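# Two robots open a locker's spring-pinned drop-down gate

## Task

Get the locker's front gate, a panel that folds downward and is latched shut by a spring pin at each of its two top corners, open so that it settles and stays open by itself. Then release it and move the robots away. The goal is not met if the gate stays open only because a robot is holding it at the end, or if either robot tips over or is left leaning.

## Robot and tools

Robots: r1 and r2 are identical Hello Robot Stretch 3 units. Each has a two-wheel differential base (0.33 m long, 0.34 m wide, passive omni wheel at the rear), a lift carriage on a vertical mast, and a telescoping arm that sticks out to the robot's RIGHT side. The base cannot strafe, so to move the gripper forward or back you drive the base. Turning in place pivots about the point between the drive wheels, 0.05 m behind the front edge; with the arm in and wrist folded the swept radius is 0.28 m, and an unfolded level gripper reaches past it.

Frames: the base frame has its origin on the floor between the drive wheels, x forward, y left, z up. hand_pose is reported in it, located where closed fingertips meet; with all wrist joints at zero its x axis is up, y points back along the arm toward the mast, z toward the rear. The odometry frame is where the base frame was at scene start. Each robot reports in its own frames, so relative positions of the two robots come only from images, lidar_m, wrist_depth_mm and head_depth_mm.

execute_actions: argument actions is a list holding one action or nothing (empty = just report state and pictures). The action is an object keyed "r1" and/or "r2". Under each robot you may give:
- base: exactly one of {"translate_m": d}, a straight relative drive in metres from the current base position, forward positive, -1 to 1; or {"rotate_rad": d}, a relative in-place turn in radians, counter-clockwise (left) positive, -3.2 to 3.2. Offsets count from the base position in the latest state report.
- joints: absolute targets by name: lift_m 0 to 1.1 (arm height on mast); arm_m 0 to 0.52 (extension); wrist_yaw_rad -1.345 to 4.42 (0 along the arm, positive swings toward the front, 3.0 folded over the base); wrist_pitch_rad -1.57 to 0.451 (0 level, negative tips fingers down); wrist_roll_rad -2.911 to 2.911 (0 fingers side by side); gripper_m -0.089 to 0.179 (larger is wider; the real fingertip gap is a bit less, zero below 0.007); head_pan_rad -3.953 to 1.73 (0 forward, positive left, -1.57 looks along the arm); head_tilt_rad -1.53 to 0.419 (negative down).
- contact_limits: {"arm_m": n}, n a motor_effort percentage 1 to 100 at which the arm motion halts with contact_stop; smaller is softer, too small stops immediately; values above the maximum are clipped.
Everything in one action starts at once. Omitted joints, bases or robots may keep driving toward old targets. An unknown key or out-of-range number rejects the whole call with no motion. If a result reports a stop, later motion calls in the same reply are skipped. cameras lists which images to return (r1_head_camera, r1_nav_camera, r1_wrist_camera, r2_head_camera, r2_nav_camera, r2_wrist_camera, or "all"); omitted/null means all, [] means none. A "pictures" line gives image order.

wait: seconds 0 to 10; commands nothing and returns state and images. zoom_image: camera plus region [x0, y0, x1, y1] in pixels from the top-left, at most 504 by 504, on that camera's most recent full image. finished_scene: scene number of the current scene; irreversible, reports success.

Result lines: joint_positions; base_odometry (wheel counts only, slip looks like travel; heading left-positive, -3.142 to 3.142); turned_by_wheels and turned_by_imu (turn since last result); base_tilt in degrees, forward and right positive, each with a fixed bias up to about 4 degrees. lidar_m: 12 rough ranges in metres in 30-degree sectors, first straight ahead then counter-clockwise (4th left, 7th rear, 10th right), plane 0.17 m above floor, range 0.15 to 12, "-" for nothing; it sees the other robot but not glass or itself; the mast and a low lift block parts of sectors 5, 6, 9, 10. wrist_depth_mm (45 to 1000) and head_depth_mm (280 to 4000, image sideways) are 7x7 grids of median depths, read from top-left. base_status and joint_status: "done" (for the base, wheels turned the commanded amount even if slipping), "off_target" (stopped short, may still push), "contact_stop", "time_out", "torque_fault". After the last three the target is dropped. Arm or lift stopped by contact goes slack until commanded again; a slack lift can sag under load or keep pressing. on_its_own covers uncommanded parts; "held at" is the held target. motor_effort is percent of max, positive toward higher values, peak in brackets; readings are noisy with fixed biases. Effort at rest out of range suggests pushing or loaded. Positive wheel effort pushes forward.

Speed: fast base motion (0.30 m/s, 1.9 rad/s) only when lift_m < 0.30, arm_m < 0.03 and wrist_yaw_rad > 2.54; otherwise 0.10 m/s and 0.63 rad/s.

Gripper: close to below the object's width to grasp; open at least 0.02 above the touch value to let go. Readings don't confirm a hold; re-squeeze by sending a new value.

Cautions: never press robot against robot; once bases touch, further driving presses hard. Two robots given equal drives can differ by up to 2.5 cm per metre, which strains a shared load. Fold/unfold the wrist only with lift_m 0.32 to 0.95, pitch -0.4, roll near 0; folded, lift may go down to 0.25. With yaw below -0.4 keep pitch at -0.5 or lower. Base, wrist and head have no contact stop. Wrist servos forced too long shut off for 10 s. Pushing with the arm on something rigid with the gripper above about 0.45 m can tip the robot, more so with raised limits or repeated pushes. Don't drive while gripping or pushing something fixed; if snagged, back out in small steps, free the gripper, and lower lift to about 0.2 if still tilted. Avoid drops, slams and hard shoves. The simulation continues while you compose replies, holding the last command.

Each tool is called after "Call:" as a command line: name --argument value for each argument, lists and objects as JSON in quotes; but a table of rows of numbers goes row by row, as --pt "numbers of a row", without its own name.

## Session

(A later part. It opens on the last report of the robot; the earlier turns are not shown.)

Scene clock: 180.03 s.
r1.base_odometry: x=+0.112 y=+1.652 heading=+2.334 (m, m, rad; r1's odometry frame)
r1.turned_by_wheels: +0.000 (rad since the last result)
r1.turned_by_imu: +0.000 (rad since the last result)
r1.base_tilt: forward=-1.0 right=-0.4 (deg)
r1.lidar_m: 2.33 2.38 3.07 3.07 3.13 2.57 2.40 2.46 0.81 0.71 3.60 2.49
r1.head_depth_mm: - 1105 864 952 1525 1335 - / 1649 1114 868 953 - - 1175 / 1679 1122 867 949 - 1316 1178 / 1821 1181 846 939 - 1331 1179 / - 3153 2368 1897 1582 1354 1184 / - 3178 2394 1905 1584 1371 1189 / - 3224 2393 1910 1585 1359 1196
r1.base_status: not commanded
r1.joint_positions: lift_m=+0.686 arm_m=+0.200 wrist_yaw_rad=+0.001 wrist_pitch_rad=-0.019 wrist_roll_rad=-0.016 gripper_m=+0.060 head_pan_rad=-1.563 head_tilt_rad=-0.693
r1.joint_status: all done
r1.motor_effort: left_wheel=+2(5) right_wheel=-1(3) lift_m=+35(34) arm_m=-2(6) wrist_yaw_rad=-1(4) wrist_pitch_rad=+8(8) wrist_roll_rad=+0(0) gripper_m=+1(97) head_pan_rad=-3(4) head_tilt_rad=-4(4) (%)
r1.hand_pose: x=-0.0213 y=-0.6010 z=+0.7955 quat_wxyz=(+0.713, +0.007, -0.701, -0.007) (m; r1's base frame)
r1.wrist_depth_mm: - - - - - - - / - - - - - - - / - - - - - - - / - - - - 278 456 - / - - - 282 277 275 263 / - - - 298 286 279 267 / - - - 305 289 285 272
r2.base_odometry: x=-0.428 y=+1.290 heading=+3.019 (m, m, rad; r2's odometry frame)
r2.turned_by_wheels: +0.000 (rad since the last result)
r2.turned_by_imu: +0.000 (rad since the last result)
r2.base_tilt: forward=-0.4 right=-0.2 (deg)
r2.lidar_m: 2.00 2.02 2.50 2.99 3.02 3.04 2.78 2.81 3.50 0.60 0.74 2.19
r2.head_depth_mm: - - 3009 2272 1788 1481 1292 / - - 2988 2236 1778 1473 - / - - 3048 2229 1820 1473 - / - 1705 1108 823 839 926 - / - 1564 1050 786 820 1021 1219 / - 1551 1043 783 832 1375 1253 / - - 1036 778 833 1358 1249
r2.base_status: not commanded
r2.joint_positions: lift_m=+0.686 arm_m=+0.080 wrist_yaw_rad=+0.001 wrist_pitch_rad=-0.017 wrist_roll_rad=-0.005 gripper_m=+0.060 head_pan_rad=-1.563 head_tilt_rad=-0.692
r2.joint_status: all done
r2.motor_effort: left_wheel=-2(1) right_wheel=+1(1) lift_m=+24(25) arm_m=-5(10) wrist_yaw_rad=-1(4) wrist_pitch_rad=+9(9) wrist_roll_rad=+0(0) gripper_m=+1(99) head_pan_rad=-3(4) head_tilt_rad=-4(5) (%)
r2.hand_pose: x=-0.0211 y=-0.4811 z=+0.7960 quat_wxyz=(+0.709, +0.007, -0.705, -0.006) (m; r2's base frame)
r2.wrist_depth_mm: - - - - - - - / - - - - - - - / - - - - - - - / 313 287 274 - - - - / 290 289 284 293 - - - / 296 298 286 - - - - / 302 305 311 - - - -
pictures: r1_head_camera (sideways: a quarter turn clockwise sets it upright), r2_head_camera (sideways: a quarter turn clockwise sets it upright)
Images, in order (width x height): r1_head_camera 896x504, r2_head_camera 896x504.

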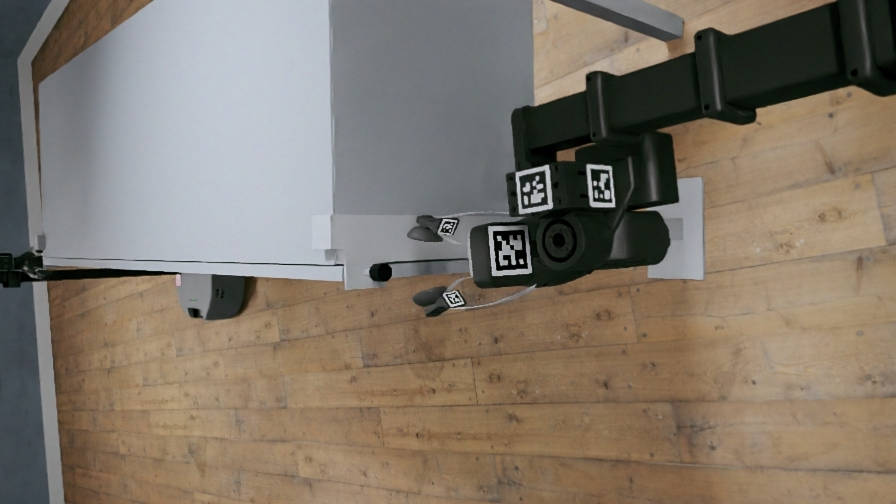

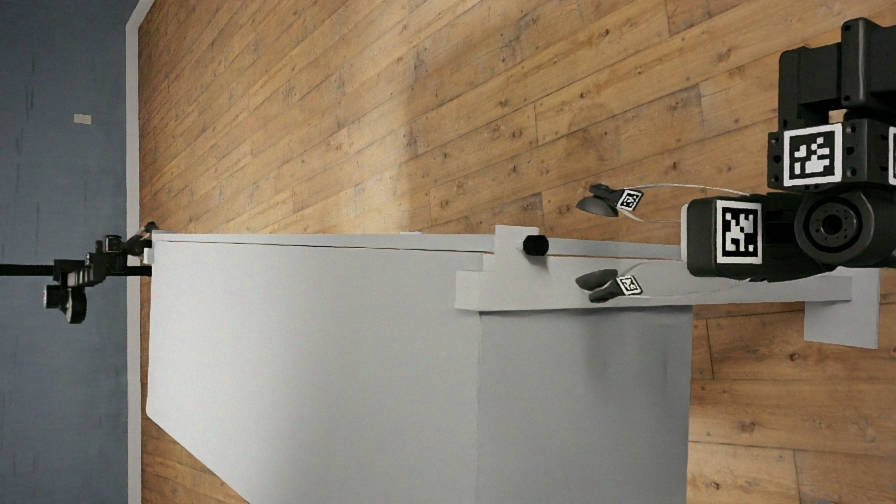

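Call:
execute_actions --actions '[{"r1":{"joints":{"gripper_m":0.036,"arm_m":0.31},"contact_limits":{"arm_m":9}},"r2":{"joints":{"gripper_m":0.036,"arm_m":0.195},"contact_limits":{"arm_m":9}}}]' --cameras '["r1_wrist_camera","r2_wrist_camera"]'

Scene clock: 195.20 s.
r1.base_odometry: x=+0.112 y=+1.652 heading=+2.334 (m, m, rad; r1's odometry frame)
r1.turned_by_wheels: +0.000 (rad since the last result)
r1.turned_by_imu: +0.000 (rad since the last result)
r1.base_tilt: forward=-1.1 right=-0.4 (deg)
r1.lidar_m: 2.34 2.38 3.07 3.06 3.12 2.57 2.40 2.47 0.81 0.71 3.62 2.49
r1.head_depth_mm: - 1108 865 956 1525 1338 - / 1655 1114 866 945 1569 1325 1175 / 1670 1118 868 907 1514 1347 1181 / 1814 1181 856 - 1490 1330 1185 / - 3199 2376 1907 1580 1351 1186 / - 3174 2377 1909 1583 1362 1188 / - 3244 2406 1915 1597 1360 1185
r1.base_status: not commanded
r1.joint_positions: lift_m=+0.686 arm_m=+0.296 wrist_yaw_rad=-0.007 wrist_pitch_rad=-0.022 wrist_roll_rad=-0.016 gripper_m=+0.036 head_pan_rad=-1.563 head_tilt_rad=-0.693
r1.joint_status: arm_m contact_stop (moved +0.095 of +0.110); the others done
r1.on_its_own: arm_m is slack since a contact_stop, until your next command for it (your +0.310 is given up)
r1.motor_effort: left_wheel=+0(3) right_wheel=+0(2) lift_m=+35(35) arm_m=+1(5) wrist_yaw_rad=+5(8) wrist_pitch_rad=+9(11) wrist_roll_rad=+0(0) gripper_m=+0(89) head_pan_rad=-2(3) head_tilt_rad=-3(4) (%)
r1.contact_limits: arm_m 9 (drawing in: default 18, maximum 30; extending or still: default 26, maximum 42)
r1.hand_pose: x=-0.0232 y=-0.6963 z=+0.7948 quat_wxyz=(+0.713, +0.006, -0.701, -0.010) (m; r1's base frame)
r1.wrist_depth_mm: - - - - - - - / - - - - - - - / - - - - - - - / - - - - 194 438 - / - - - 180 173 184 182 / - - - 151 176 186 178 / - - - 200 185 190 182
r2.base_odometry: x=-0.428 y=+1.290 heading=+3.019 (m, m, rad; r2's odometry frame)
r2.turned_by_wheels: +0.000 (rad since the last result)
r2.turned_by_imu: +0.000 (rad since the last result)
r2.base_tilt: forward=-0.4 right=-0.2 (deg)
r2.lidar_m: 2.00 2.02 2.51 2.99 3.03 3.05 2.78 2.81 3.48 0.60 0.74 2.19
r2.head_depth_mm: - - 3050 2247 1786 1482 1293 / - - 3023 2243 1779 - - / - - 2975 2219 1770 - 1236 / - 1705 1101 824 802 - 1210 / - 1567 1044 785 830 1008 1221 / - 1553 1041 781 832 1355 1251 / - - 1035 775 835 1364 1249
r2.base_status: not commanded
r2.joint_positions: lift_m=+0.686 arm_m=+0.176 wrist_yaw_rad=+0.007 wrist_pitch_rad=-0.020 wrist_roll_rad=-0.005 gripper_m=+0.036 head_pan_rad=-1.563 head_tilt_rad=-0.692
r2.joint_status: arm_m contact_stop (moved +0.096 of +0.115); the others done
r2.on_its_own: arm_m is slack since a contact_stop, until your next command for it (your +0.195 is given up)
r2.motor_effort: left_wheel=-2(3) right_wheel=+2(1) lift_m=+24(24) arm_m=-1(4) wrist_yaw_rad=-8(11) wrist_pitch_rad=+11(12) wrist_roll_rad=+0(0) gripper_m=+0(91) head_pan_rad=-4(4) head_tilt_rad=-3(4) (%)
r2.contact_limits: arm_m 9 (drawing in: default 24, maximum 38; extending or still: default 29, maximum 49)
r2.hand_pose: x=-0.0197 y=-0.5765 z=+0.7953 quat_wxyz=(+0.709, +0.010, -0.705, -0.005) (m; r2's base frame)
r2.wrist_depth_mm: - - - - - - - / - - - - - - - / - - - - - - - / 299 253 175 - - - - / 192 195 178 180 - - - / 198 202 182 187 - - - / 204 205 190 204 - - -
pictures: r1_wrist_camera, r2_wrist_camera
Images, in order (width x height): r1_wrist_camera 644x364, r2_wrist_camera 644x364.

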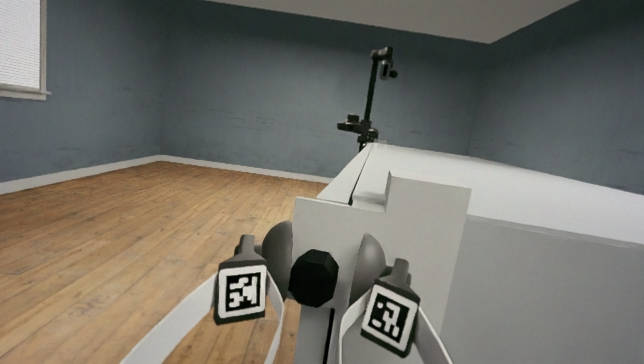

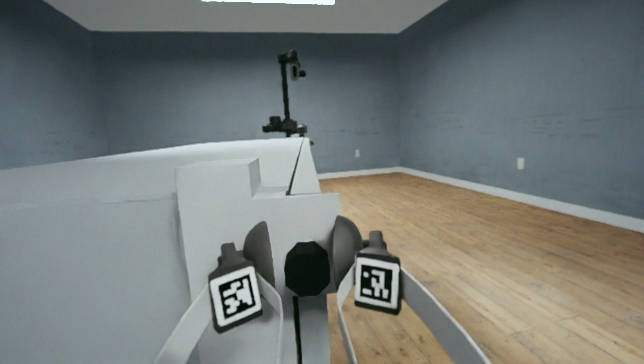

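Call:
execute_actions --actions '[{"r1":{"joints":{"gripper_m":-0.06}},"r2":{"joints":{"gripper_m":-0.02}}}]' --cameras '[]'

Call:
execute_actions --actions '[{"r1":{"joints":{"arm_m":0.281}},"r2":{"joints":{"arm_m":0.161}}}]' --cameras '["r1_head_camera","r1_wrist_camera","r2_head_camera","r2_wrist_camera"]'

Call:
zoom_image --camera "r2_head_camera" --region '[470,200,600,290]'

Call:
zoom_image --camera "r1_head_camera" --region '[310,220,440,310]'

Scene clock: 208.23 s.
r1.base_odometry: x=+0.112 y=+1.652 heading=+2.334 (m, m, rad; r1's odometry frame)
r1.turned_by_wheels: +0.000 (rad since the last result)
r1.turned_by_imu: +0.000 (rad since the last result)
r1.base_tilt: forward=-1.1 right=-0.2 (deg)
r1.lidar_m: 2.33 2.38 3.08 3.07 3.13 2.57 2.40 2.47 0.81 0.71 3.63 2.49
r1.head_depth_mm: - 1101 864 955 1516 1338 - / 1641 1108 865 930 1551 1318 1177 / 1672 1116 864 907 1523 1350 1180 / 1819 1178 852 - 1488 1333 1183 / - 3168 2366 1902 1573 1350 1179 / - 3178 2396 1902 1597 1359 1190 / - 3238 2382 1921 1598 1356 1193
r1.base_status: not commanded
r1.joint_positions: lift_m=+0.686 arm_m=+0.296 wrist_yaw_rad=+0.003 wrist_pitch_rad=-0.019 wrist_roll_rad=-0.016 gripper_m=-0.055 head_pan_rad=-1.563 head_tilt_rad=-0.693
r1.joint_status: gripper_m off_target (ended at -0.055, target -0.060)
r1.on_its_own: arm_m is slack since a contact_stop, until your next command for it (your +0.310 is given up)
r1.motor_effort: left_wheel=+4(7) right_wheel=-4(5) lift_m=+35(34) arm_m=+0(2) wrist_yaw_rad=-2(6) wrist_pitch_rad=+7(9) wrist_roll_rad=+0(0) gripper_m=-27(98) head_pan_rad=-3(3) head_tilt_rad=-4(3) (%)
r1.hand_pose: x=-0.0207 y=-0.6967 z=+0.7957 quat_wxyz=(+0.713, +0.008, -0.701, -0.006) (m; r1's base frame)
r1.wrist_depth_mm: - - - - - - - / - - - - - - - / - - - - - - - / - - - - 205 451 - / - - - 179 172 183 186 / - - - 147 174 185 176 / - - - 199 179 189 180
r2.base_odometry: x=-0.428 y=+1.290 heading=+3.019 (m, m, rad; r2's odometry frame)
r2.turned_by_wheels: +0.000 (rad since the last result)
r2.turned_by_imu: +0.000 (rad since the last result)
r2.base_tilt: forward=-0.4 right=-0.2 (deg)
r2.lidar_m: 2.00 2.01 2.51 2.99 3.03 3.04 2.78 2.80 3.50 0.60 0.74 2.19
r2.head_depth_mm: - - 3032 2246 1778 1495 1294 / - - 3007 2250 1779 - - / - - 2978 2223 1782 - 1234 / - 1692 1104 827 800 - 1211 / - 1569 1049 788 830 1005 1216 / - 1559 1042 782 829 1356 1251 / - - 1030 777 833 1362 1249
r2.base_status: not commanded
r2.joint_positions: lift_m=+0.686 arm_m=+0.175 wrist_yaw_rad=+0.006 wrist_pitch_rad=-0.020 wrist_roll_rad=-0.005 gripper_m=-0.015 head_pan_rad=-1.563 head_tilt_rad=-0.692
r2.joint_status: gripper_m off_target (ended at -0.015, target -0.020)
r2.on_its_own: arm_m is slack since a contact_stop, until your next command for it (your +0.195 is given up)
r2.motor_effort: left_wheel=-2(2) right_wheel=+3(2) lift_m=+24(24) arm_m=-1(0) wrist_yaw_rad=-7(8) wrist_pitch_rad=+10(10) wrist_roll_rad=+0(0) gripper_m=-25(100) head_pan_rad=-3(4) head_tilt_rad=-4(4) (%)
r2.hand_pose: x=-0.0198 y=-0.5753 z=+0.7954 quat_wxyz=(+0.709, +0.010, -0.705, -0.005) (m; r2's base frame)
r2.wrist_depth_mm: - - - - - - - / - - - - - - - / - - - - - - - / 296 251 177 - - - - / 194 197 179 183 - - - / 199 202 184 149 - - - / 205 208 193 205 - - -
pictures: none
No camera images: the call's "cameras" was empty. Leave "cameras" out to get every camera's image.

Scene clock: 209.70 s.
r1.base_odometry: x=+0.112 y=+1.652 heading=+2.334 (m, m, rad; r1's odometry frame)
r1.turned_by_wheels: +0.000 (rad since the last result)
r1.turned_by_imu: +0.000 (rad since the last result)
r1.base_tilt: forward=-1.2 right=-0.4 (deg)
r1.lidar_m: 2.33 2.38 3.07 3.06 3.15 2.57 2.40 2.46 0.81 0.71 3.62 2.49
r1.head_depth_mm: - 1104 863 955 1517 1335 - / 1652 1111 863 927 1568 1320 1183 / 1669 1118 866 909 1494 1346 1177 / 1945 1242 876 - 1476 1333 1181 / - 1422 1128 1016 1586 1355 1184 / - 3162 2215 1855 1593 1355 1192 / - 3213 2385 1905 1596 1367 1189
r1.base_status: not commanded
r1.joint_positions: lift_m=+0.686 arm_m=+0.282 wrist_yaw_rad=+0.004 wrist_pitch_rad=-0.015 wrist_roll_rad=-0.016 gripper_m=-0.048 head_pan_rad=-1.563 head_tilt_rad=-0.693
r1.joint_status: all done
r1.on_its_own: gripper_m is held at -0.050, not at your -0.060, by its stall guard, which is still easing
r1.motor_effort: left_wheel=+5(5) right_wheel=-4(4) lift_m=+33(34) arm_m=-7(7) wrist_yaw_rad=-4(3) wrist_pitch_rad=+6(8) wrist_roll_rad=+0(0) gripper_m=-27(30) head_pan_rad=-2(3) head_tilt_rad=-4(4) (%)
r1.hand_pose: x=-0.0203 y=-0.6826 z=+0.7967 quat_wxyz=(+0.713, +0.007, -0.701, -0.004) (m; r1's base frame)
r1.wrist_depth_mm: - - - - - - - / - - - - - - - / - - - - - - - / - - 549 900 219 489 - / - 252 357 193 185 197 192 / - 251 297 160 189 198 189 / - - 315 431 202 203 193
r2.base_odometry: x=-0.428 y=+1.290 heading=+3.019 (m, m, rad; r2's odometry frame)
r2.turned_by_wheels: +0.000 (rad since the last result)
r2.turned_by_imu: +0.000 (rad since the last result)
r2.base_tilt: forward=-0.4 right=-0.2 (deg)
r2.lidar_m: 2.00 2.02 2.51 2.99 3.03 3.05 2.78 2.81 3.50 0.60 0.74 2.18
r2.head_depth_mm: - - 3042 2238 1797 1480 1289 / - - 3008 2027 1691 - - / - - 1333 1052 907 - 1217 / - 1849 1161 881 800 - 1201 / - 1575 1043 784 830 1002 1225 / - 1545 1043 782 830 1364 1248 / - - 1031 774 835 1368 1242
r2.base_status: not commanded
r2.joint_positions: lift_m=+0.686 arm_m=+0.162 wrist_yaw_rad=+0.003 wrist_pitch_rad=-0.015 wrist_roll_rad=-0.005 gripper_m=-0.016 head_pan_rad=-1.563 head_tilt_rad=-0.692
r2.joint_status: all done
r2.motor_effort: left_wheel=-1(2) right_wheel=+0(3) lift_m=+24(24) arm_m=-9(15) wrist_yaw_rad=-5(7) wrist_pitch_rad=+8(10) wrist_roll_rad=-1(0) gripper_m=-21(25) head_pan_rad=-4(3) head_tilt_rad=-4(4) (%)
r2.hand_pose: x=-0.0206 y=-0.5625 z=+0.7968 quat_wxyz=(+0.709, +0.007, -0.705, -0.004) (m; r2's base frame)
r2.wrist_depth_mm: - - - - - - - / - - - - - - - / - - - - - - - / 322 271 189 982 651 - - / 205 208 191 193 373 258 - / 210 213 197 399 301 231 - / 216 219 205 437 320 - -
pictures: r1_head_camera (sideways: a quarter turn clockwise sets it upright), r1_wrist_camera, r2_head_camera (sideways: a quarter turn clockwise sets it upright), r2_wrist_camera
Images, in order (width x height): r1_head_camera 896x504, r1_wrist_camera 644x364, r2_head_camera 896x504, r2_wrist_camera 644x364.

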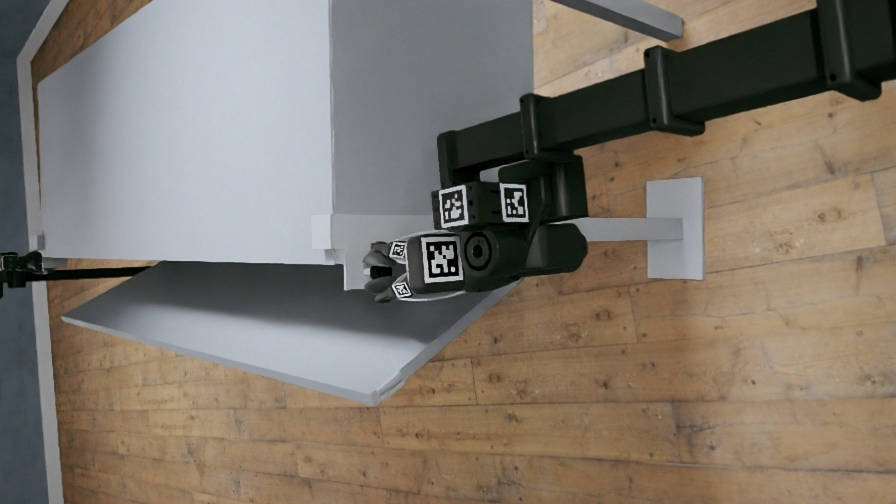

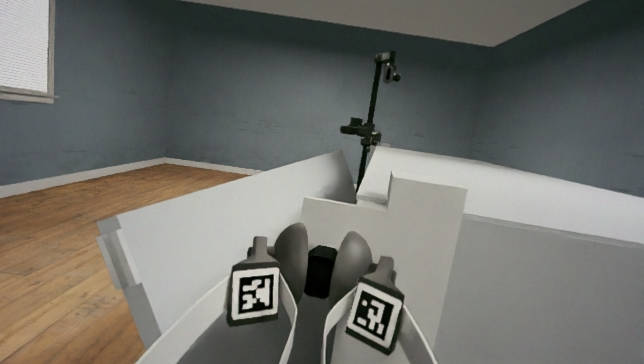

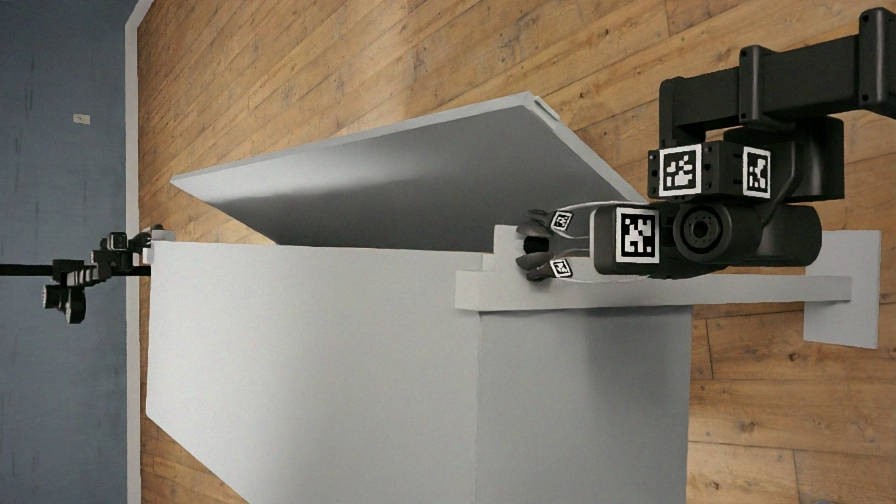

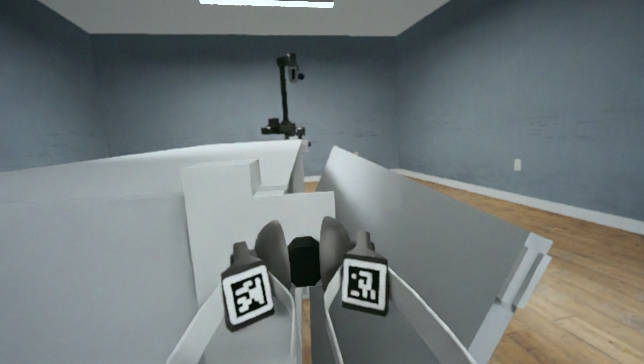

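Region (470, 200, 600, 290) of r2_head_camera's 896x504 image, scaled by 3.877, with more detail than that image has; it fills the top 349 rows of this view, and the rest is white.

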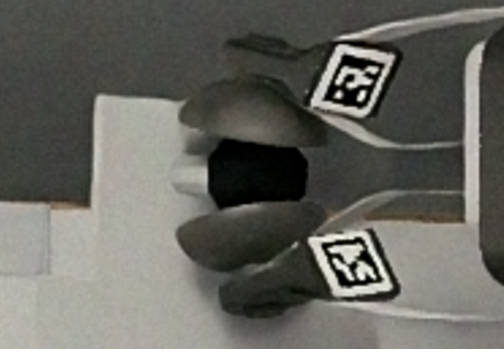

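Region (310, 220, 440, 310) of r1_head_camera's 896x504 image, scaled by 3.877, with more detail than that image has; it fills the top 349 rows of this view, and the rest is white.

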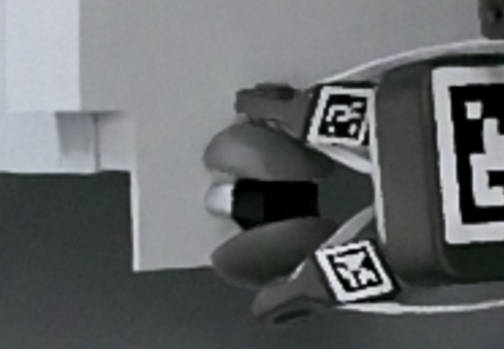

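The gate is dropping. Releasing the knobs and retracting.

Call:
execute_actions --actions '[{"r1":{"joints":{"gripper_m":0.05}},"r2":{"joints":{"gripper_m":0.05}}}]' --cameras '[]'

Call:
execute_actions --actions '[{"r1":{"joints":{"arm_m":0.0}},"r2":{"joints":{"arm_m":0.0}}}]' --cameras '["r1_head_camera","r2_head_camera"]'

Scene clock: 215.97 s.
r1.base_odometry: x=+0.112 y=+1.652 heading=+2.334 (m, m, rad; r1's odometry frame)
r1.turned_by_wheels: +0.000 (rad since the last result)
r1.turned_by_imu: +0.000 (rad since the last result)
r1.base_tilt: forward=-0.9 right=-0.4 (deg)
r1.lidar_m: 2.34 2.38 3.09 3.07 3.14 2.57 2.39 2.46 0.81 0.71 3.59 2.48
r1.head_depth_mm: - 1103 866 955 1525 1327 - / 1656 1111 867 927 1560 1312 1173 / 1670 1119 865 910 1506 1347 1178 / 1961 1239 878 - 1256 1331 1181 / - 3146 2361 1899 1588 1357 1180 / - 3188 2389 1899 1581 1361 1189 / - 3200 2412 1925 1594 1367 1193
r1.base_status: not commanded
r1.joint_positions: lift_m=+0.686 arm_m=+0.281 wrist_yaw_rad=+0.003 wrist_pitch_rad=-0.017 wrist_roll_rad=-0.016 gripper_m=+0.050 head_pan_rad=-1.563 head_tilt_rad=-0.693
r1.joint_status: all done
r1.motor_effort: left_wheel=+4(4) right_wheel=-2(3) lift_m=+34(35) arm_m=-2(6) wrist_yaw_rad=-2(5) wrist_pitch_rad=+7(7) wrist_roll_rad=+0(0) gripper_m=+0(96) head_pan_rad=-3(2) head_tilt_rad=-5(4) (%)
r1.hand_pose: x=-0.0207 y=-0.6821 z=+0.7960 quat_wxyz=(+0.713, +0.007, -0.701, -0.005) (m; r1's base frame)
r1.wrist_depth_mm: - - - - - - - / - - - - - - - / - - - - - - - / - - - - 210 463 - / - - - 195 186 197 192 / - - - 199 189 199 190 / - - - - 200 205 194
r2.base_odometry: x=-0.428 y=+1.290 heading=+3.019 (m, m, rad; r2's odometry frame)
r2.turned_by_wheels: +0.000 (rad since the last result)
r2.turned_by_imu: +0.000 (rad since the last result)
r2.base_tilt: forward=-0.4 right=-0.2 (deg)
r2.lidar_m: 2.00 2.02 2.50 2.99 3.03 3.05 2.78 2.81 3.50 0.60 0.74 2.18
r2.head_depth_mm: - - 3006 2240 1785 1485 1292 / - - 2991 2236 1778 - - / - - 3011 2221 1771 - 1208 / - 1853 1159 882 817 - 1199 / - 1574 1047 784 828 1006 1223 / - 1550 1041 783 832 1368 1255 / - - 1034 779 832 1358 1238
r2.base_status: not commanded
r2.joint_positions: lift_m=+0.686 arm_m=+0.161 wrist_yaw_rad=+0.002 wrist_pitch_rad=-0.015 wrist_roll_rad=-0.005 gripper_m=+0.050 head_pan_rad=-1.563 head_tilt_rad=-0.692
r2.joint_status: all done
r2.motor_effort: left_wheel=-1(1) right_wheel=+0(0) lift_m=+24(24) arm_m=-6(9) wrist_yaw_rad=-2(4) wrist_pitch_rad=+8(8) wrist_roll_rad=+0(0) gripper_m=+1(99) head_pan_rad=-5(3) head_tilt_rad=-4(4) (%)
r2.hand_pose: x=-0.0209 y=-0.5622 z=+0.7967 quat_wxyz=(+0.709, +0.006, -0.705, -0.005) (m; r2's base frame)
r2.wrist_depth_mm: - - - - - - - / - - - - - - - / - - - - - - - / 320 272 189 - - - - / 205 208 193 195 - - - / 211 215 202 471 - - - / 216 221 205 - - - -
pictures: none
No camera images: the call's "cameras" was empty. Leave "cameras" out to get every camera's image.

Scene clock: 219.27 s.
r1.base_odometry: x=+0.112 y=+1.652 heading=+2.334 (m, m, rad; r1's odometry frame)
r1.turned_by_wheels: +0.000 (rad since the last result)
r1.turned_by_imu: +0.000 (rad since the last result)
r1.base_tilt: forward=-1.1 right=-0.4 (deg)
r1.lidar_m: 2.34 2.38 3.10 3.06 3.14 2.57 2.40 2.46 0.81 0.71 3.61 2.48
r1.head_depth_mm: - 1105 862 955 1527 1330 - / 1659 1112 865 954 1536 1347 - / 1672 1119 867 954 1533 1363 - / 2092 1245 879 979 1198 1375 1167 / - 3164 2361 1886 1587 1355 1187 / - 3174 2389 1906 1583 1361 1191 / - 3218 2398 1913 1593 1365 1188
r1.base_status: not commanded
r1.joint_positions: lift_m=+0.686 arm_m=+0.000 wrist_yaw_rad=+0.001 wrist_pitch_rad=-0.019 wrist_roll_rad=-0.016 gripper_m=+0.050 head_pan_rad=-1.563 head_tilt_rad=-0.693
r1.joint_status: all done
r1.motor_effort: left_wheel=+3(3) right_wheel=-2(2) lift_m=+35(34) arm_m=-3(5) wrist_yaw_rad=+0(2) wrist_pitch_rad=+7(8) wrist_roll_rad=+0(0) gripper_m=+0(2) head_pan_rad=-4(3) head_tilt_rad=-4(4) (%)
r1.hand_pose: x=-0.0211 y=-0.4010 z=+0.7956 quat_wxyz=(+0.713, +0.007, -0.701, -0.006) (m; r1's base frame)
r1.wrist_depth_mm: - - - - - - - / - - - - - - - / - - - - - - - / - - - - 480 479 - / - - - - 485 466 446 / - - - - 494 476 459 / - - - - 523 483 459
r2.base_odometry: x=-0.428 y=+1.290 heading=+3.019 (m, m, rad; r2's odometry frame)
r2.turned_by_wheels: +0.000 (rad since the last result)
r2.turned_by_imu: +0.000 (rad since the last result)
r2.base_tilt: forward=-0.4 right=-0.2 (deg)
r2.lidar_m: 2.00 2.02 2.51 2.99 3.02 3.04 2.78 2.80 3.50 0.60 0.74 2.18
r2.head_depth_mm: - - 3037 2247 1788 1477 1270 / - - 3006 2239 1781 1483 1268 / - - 3012 2220 1771 1465 1259 / - 1847 1159 883 859 1247 1185 / - 1562 1046 783 828 1203 1220 / - 1560 1047 783 831 1356 1243 / - - 1030 779 830 1358 1246
r2.base_status: not commanded
r2.joint_positions: lift_m=+0.686 arm_m=+0.000 wrist_yaw_rad=+0.001 wrist_pitch_rad=-0.016 wrist_roll_rad=-0.005 gripper_m=+0.050 head_pan_rad=-1.563 head_tilt_rad=-0.692
r2.joint_status: all done
r2.motor_effort: left_wheel=-1(1) right_wheel=+1(1) lift_m=+24(24) arm_m=-5(4) wrist_yaw_rad=+0(2) wrist_pitch_rad=+8(8) wrist_roll_rad=-1(0) gripper_m=+0(1) head_pan_rad=-3(4) head_tilt_rad=-4(4) (%)
r2.hand_pose: x=-0.0213 y=-0.4011 z=+0.7965 quat_wxyz=(+0.709, +0.006, -0.705, -0.006) (m; r2's base frame)
r2.wrist_depth_mm: - - - - - - - / - - - - - - - / - - - - - - - / 363 370 370 - - - - / 361 375 372 - - - - / 379 384 375 - - - - / 383 395 396 - - - -
pictures: r1_head_camera (sideways: a quarter turn clockwise sets it upright), r2_head_camera (sideways: a quarter turn clockwise sets it upright)
Images, in order (width x height): r1_head_camera 896x504, r2_head_camera 896x504.

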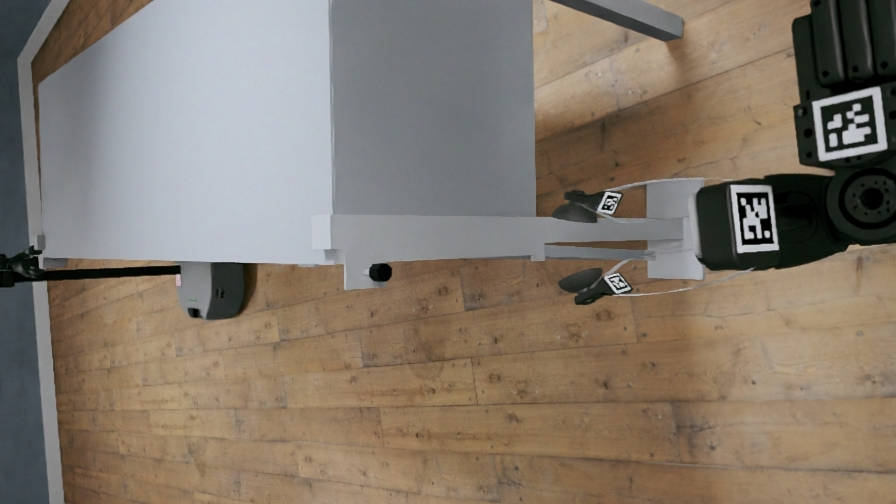

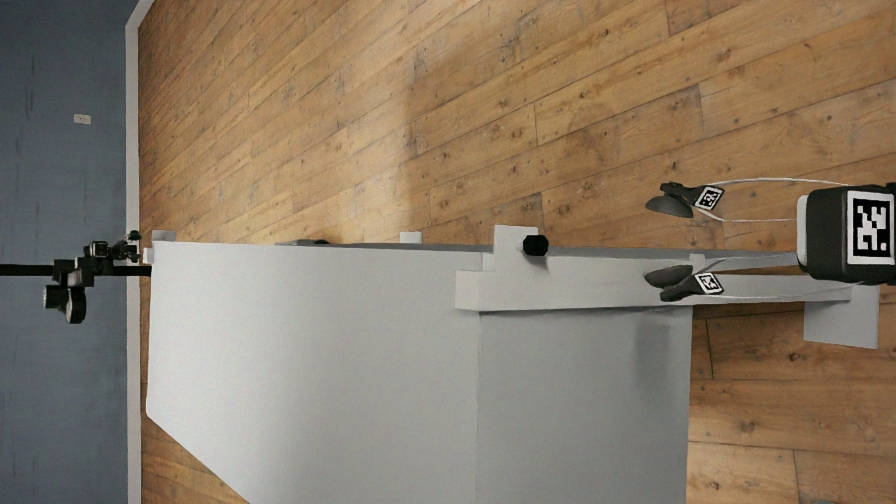

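The gate has swung fully down and hangs under the locker, with both arms clear.

Call:
wait --seconds 3

Call:
finished_scene --scene 1

Scene clock: 226.60 s.
r1.base_odometry: x=+0.112 y=+1.652 heading=+2.334 (m, m, rad; r1's odometry frame)
r1.turned_by_wheels: +0.000 (rad since the last result)
r1.turned_by_imu: +0.000 (rad since the last result)
r1.base_tilt: forward=-1.1 right=-0.3 (deg)
r1.lidar_m: 2.33 2.38 3.08 3.06 3.12 2.57 2.40 2.46 0.81 0.71 3.60 2.49
r1.head_depth_mm: - 1106 865 954 1522 1331 - / 1643 1112 865 953 1539 1352 - / 1674 1122 869 954 1536 1368 - / 2091 1245 876 980 1198 1370 1159 / - 3193 2361 1903 1579 1359 1188 / - 3179 2388 1905 1589 1361 1190 / - 3228 2395 1910 1600 1361 1194
r1.base_status: not commanded
r1.joint_positions: lift_m=+0.686 arm_m=+0.000 wrist_yaw_rad=+0.001 wrist_pitch_rad=-0.019 wrist_roll_rad=-0.016 gripper_m=+0.050 head_pan_rad=-1.563 head_tilt_rad=-0.693
r1.joint_status: all done
r1.motor_effort: left_wheel=+4(3) right_wheel=-2(2) lift_m=+34(34) arm_m=-2(5) wrist_yaw_rad=-1(2) wrist_pitch_rad=+7(8) wrist_roll_rad=+0(0) gripper_m=+1(2) head_pan_rad=-3(3) head_tilt_rad=-4(4) (%)
r1.hand_pose: x=-0.0211 y=-0.4010 z=+0.7956 quat_wxyz=(+0.713, +0.007, -0.701, -0.006) (m; r1's base frame)
r1.wrist_depth_mm: - - - - - - - / - - - - - - - / - - - - - - - / - - - - 477 478 - / - - - - 485 467 443 / - - - - 494 475 453 / - - - - 523 485 460
r2.base_odometry: x=-0.428 y=+1.290 heading=+3.019 (m, m, rad; r2's odometry frame)
r2.turned_by_wheels: +0.000 (rad since the last result)
r2.turned_by_imu: +0.000 (rad since the last result)
r2.base_tilt: forward=-0.4 right=-0.2 (deg)
r2.lidar_m: 2.00 2.01 2.50 3.00 3.03 3.04 2.78 2.79 3.49 0.60 0.74 2.19
r2.head_depth_mm: - - 3033 2249 1791 1483 1270 / - - 2968 2225 1788 1478 1259 / - - 2963 2233 1762 1464 1264 / - 1855 1170 880 862 1247 1194 / - 1570 1043 783 829 1202 1225 / - 1561 1040 781 837 1361 1248 / - - 1032 778 833 1353 1243
r2.base_status: not commanded
r2.joint_positions: lift_m=+0.686 arm_m=+0.000 wrist_yaw_rad=+0.001 wrist_pitch_rad=-0.016 wrist_roll_rad=-0.005 gripper_m=+0.050 head_pan_rad=-1.563 head_tilt_rad=-0.692
r2.joint_status: all done
r2.motor_effort: left_wheel=-1(1) right_wheel=+0(1) lift_m=+24(24) arm_m=-5(4) wrist_yaw_rad=-1(2) wrist_pitch_rad=+8(8) wrist_roll_rad=+0(0) gripper_m=+0(1) head_pan_rad=-4(4) head_tilt_rad=-4(4) (%)
r2.hand_pose: x=-0.0213 y=-0.4011 z=+0.7965 quat_wxyz=(+0.709, +0.006, -0.705, -0.006) (m; r2's base frame)
r2.wrist_depth_mm: - - - - - - - / - - - - - - - / - - - - - - - / 364 370 368 - - - - / 372 376 375 - - - - / 379 388 380 - - - - / 388 393 396 - - - -
wait: 3.00 s; at rest from the start
pictures: r1_head_camera (sideways: a quarter turn clockwise sets it upright), r1_nav_camera (sideways: a quarter turn counterclockwise sets it upright), r1_wrist_camera, r2_head_camera (sideways: a quarter turn clockwise sets it upright), r2_nav_camera (sideways: a quarter turn counterclockwise sets it upright), r2_wrist_camera
Images, in order (width x height): r1_head_camera 896x504, r1_nav_camera 672x504, r1_wrist_camera 644x364, r2_head_camera 896x504, r2_nav_camera 672x504, r2_wrist_camera 644x364.

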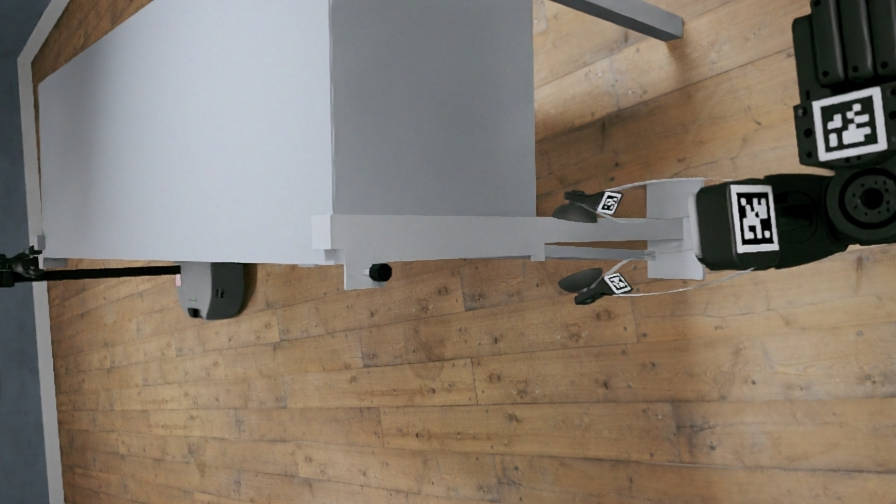

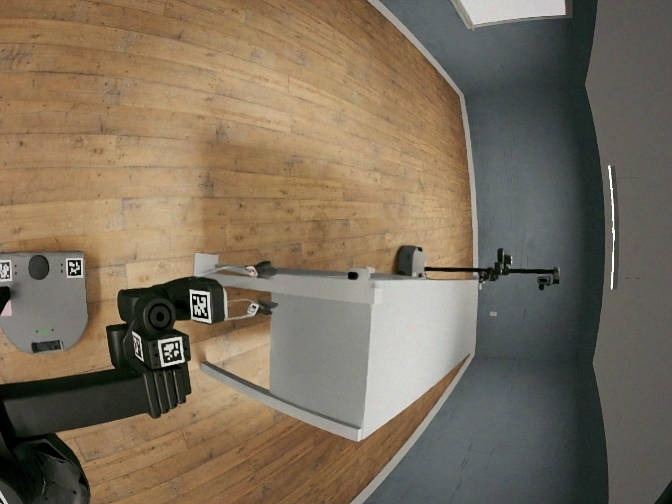

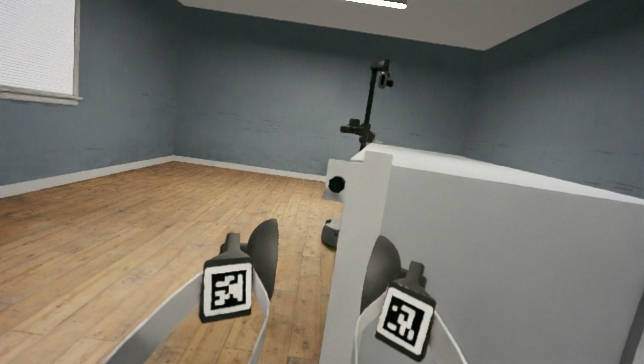

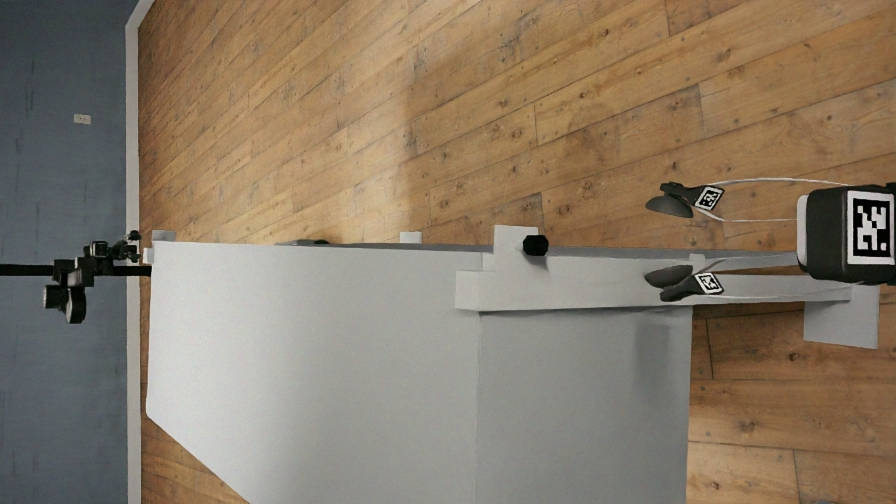

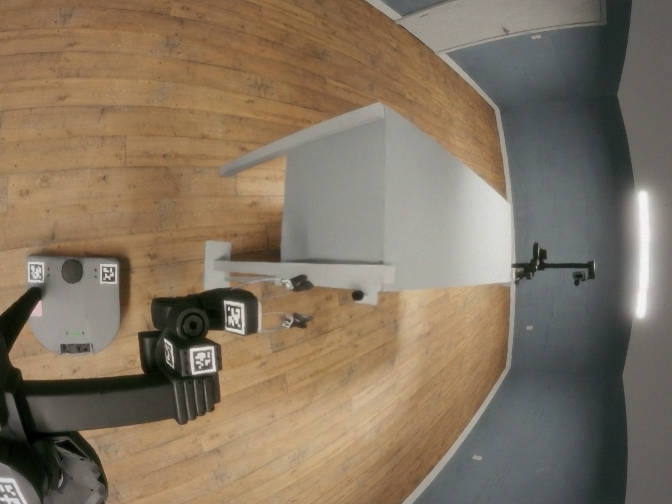

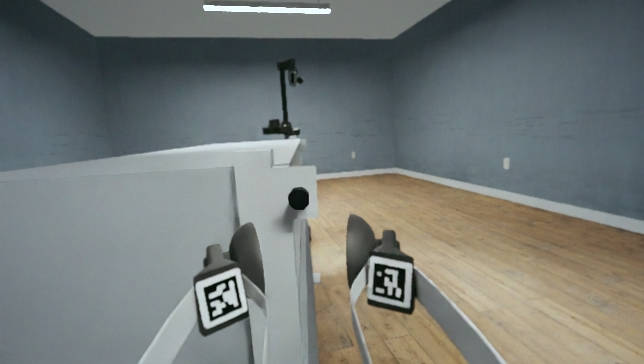

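The scene is finished: the task was done.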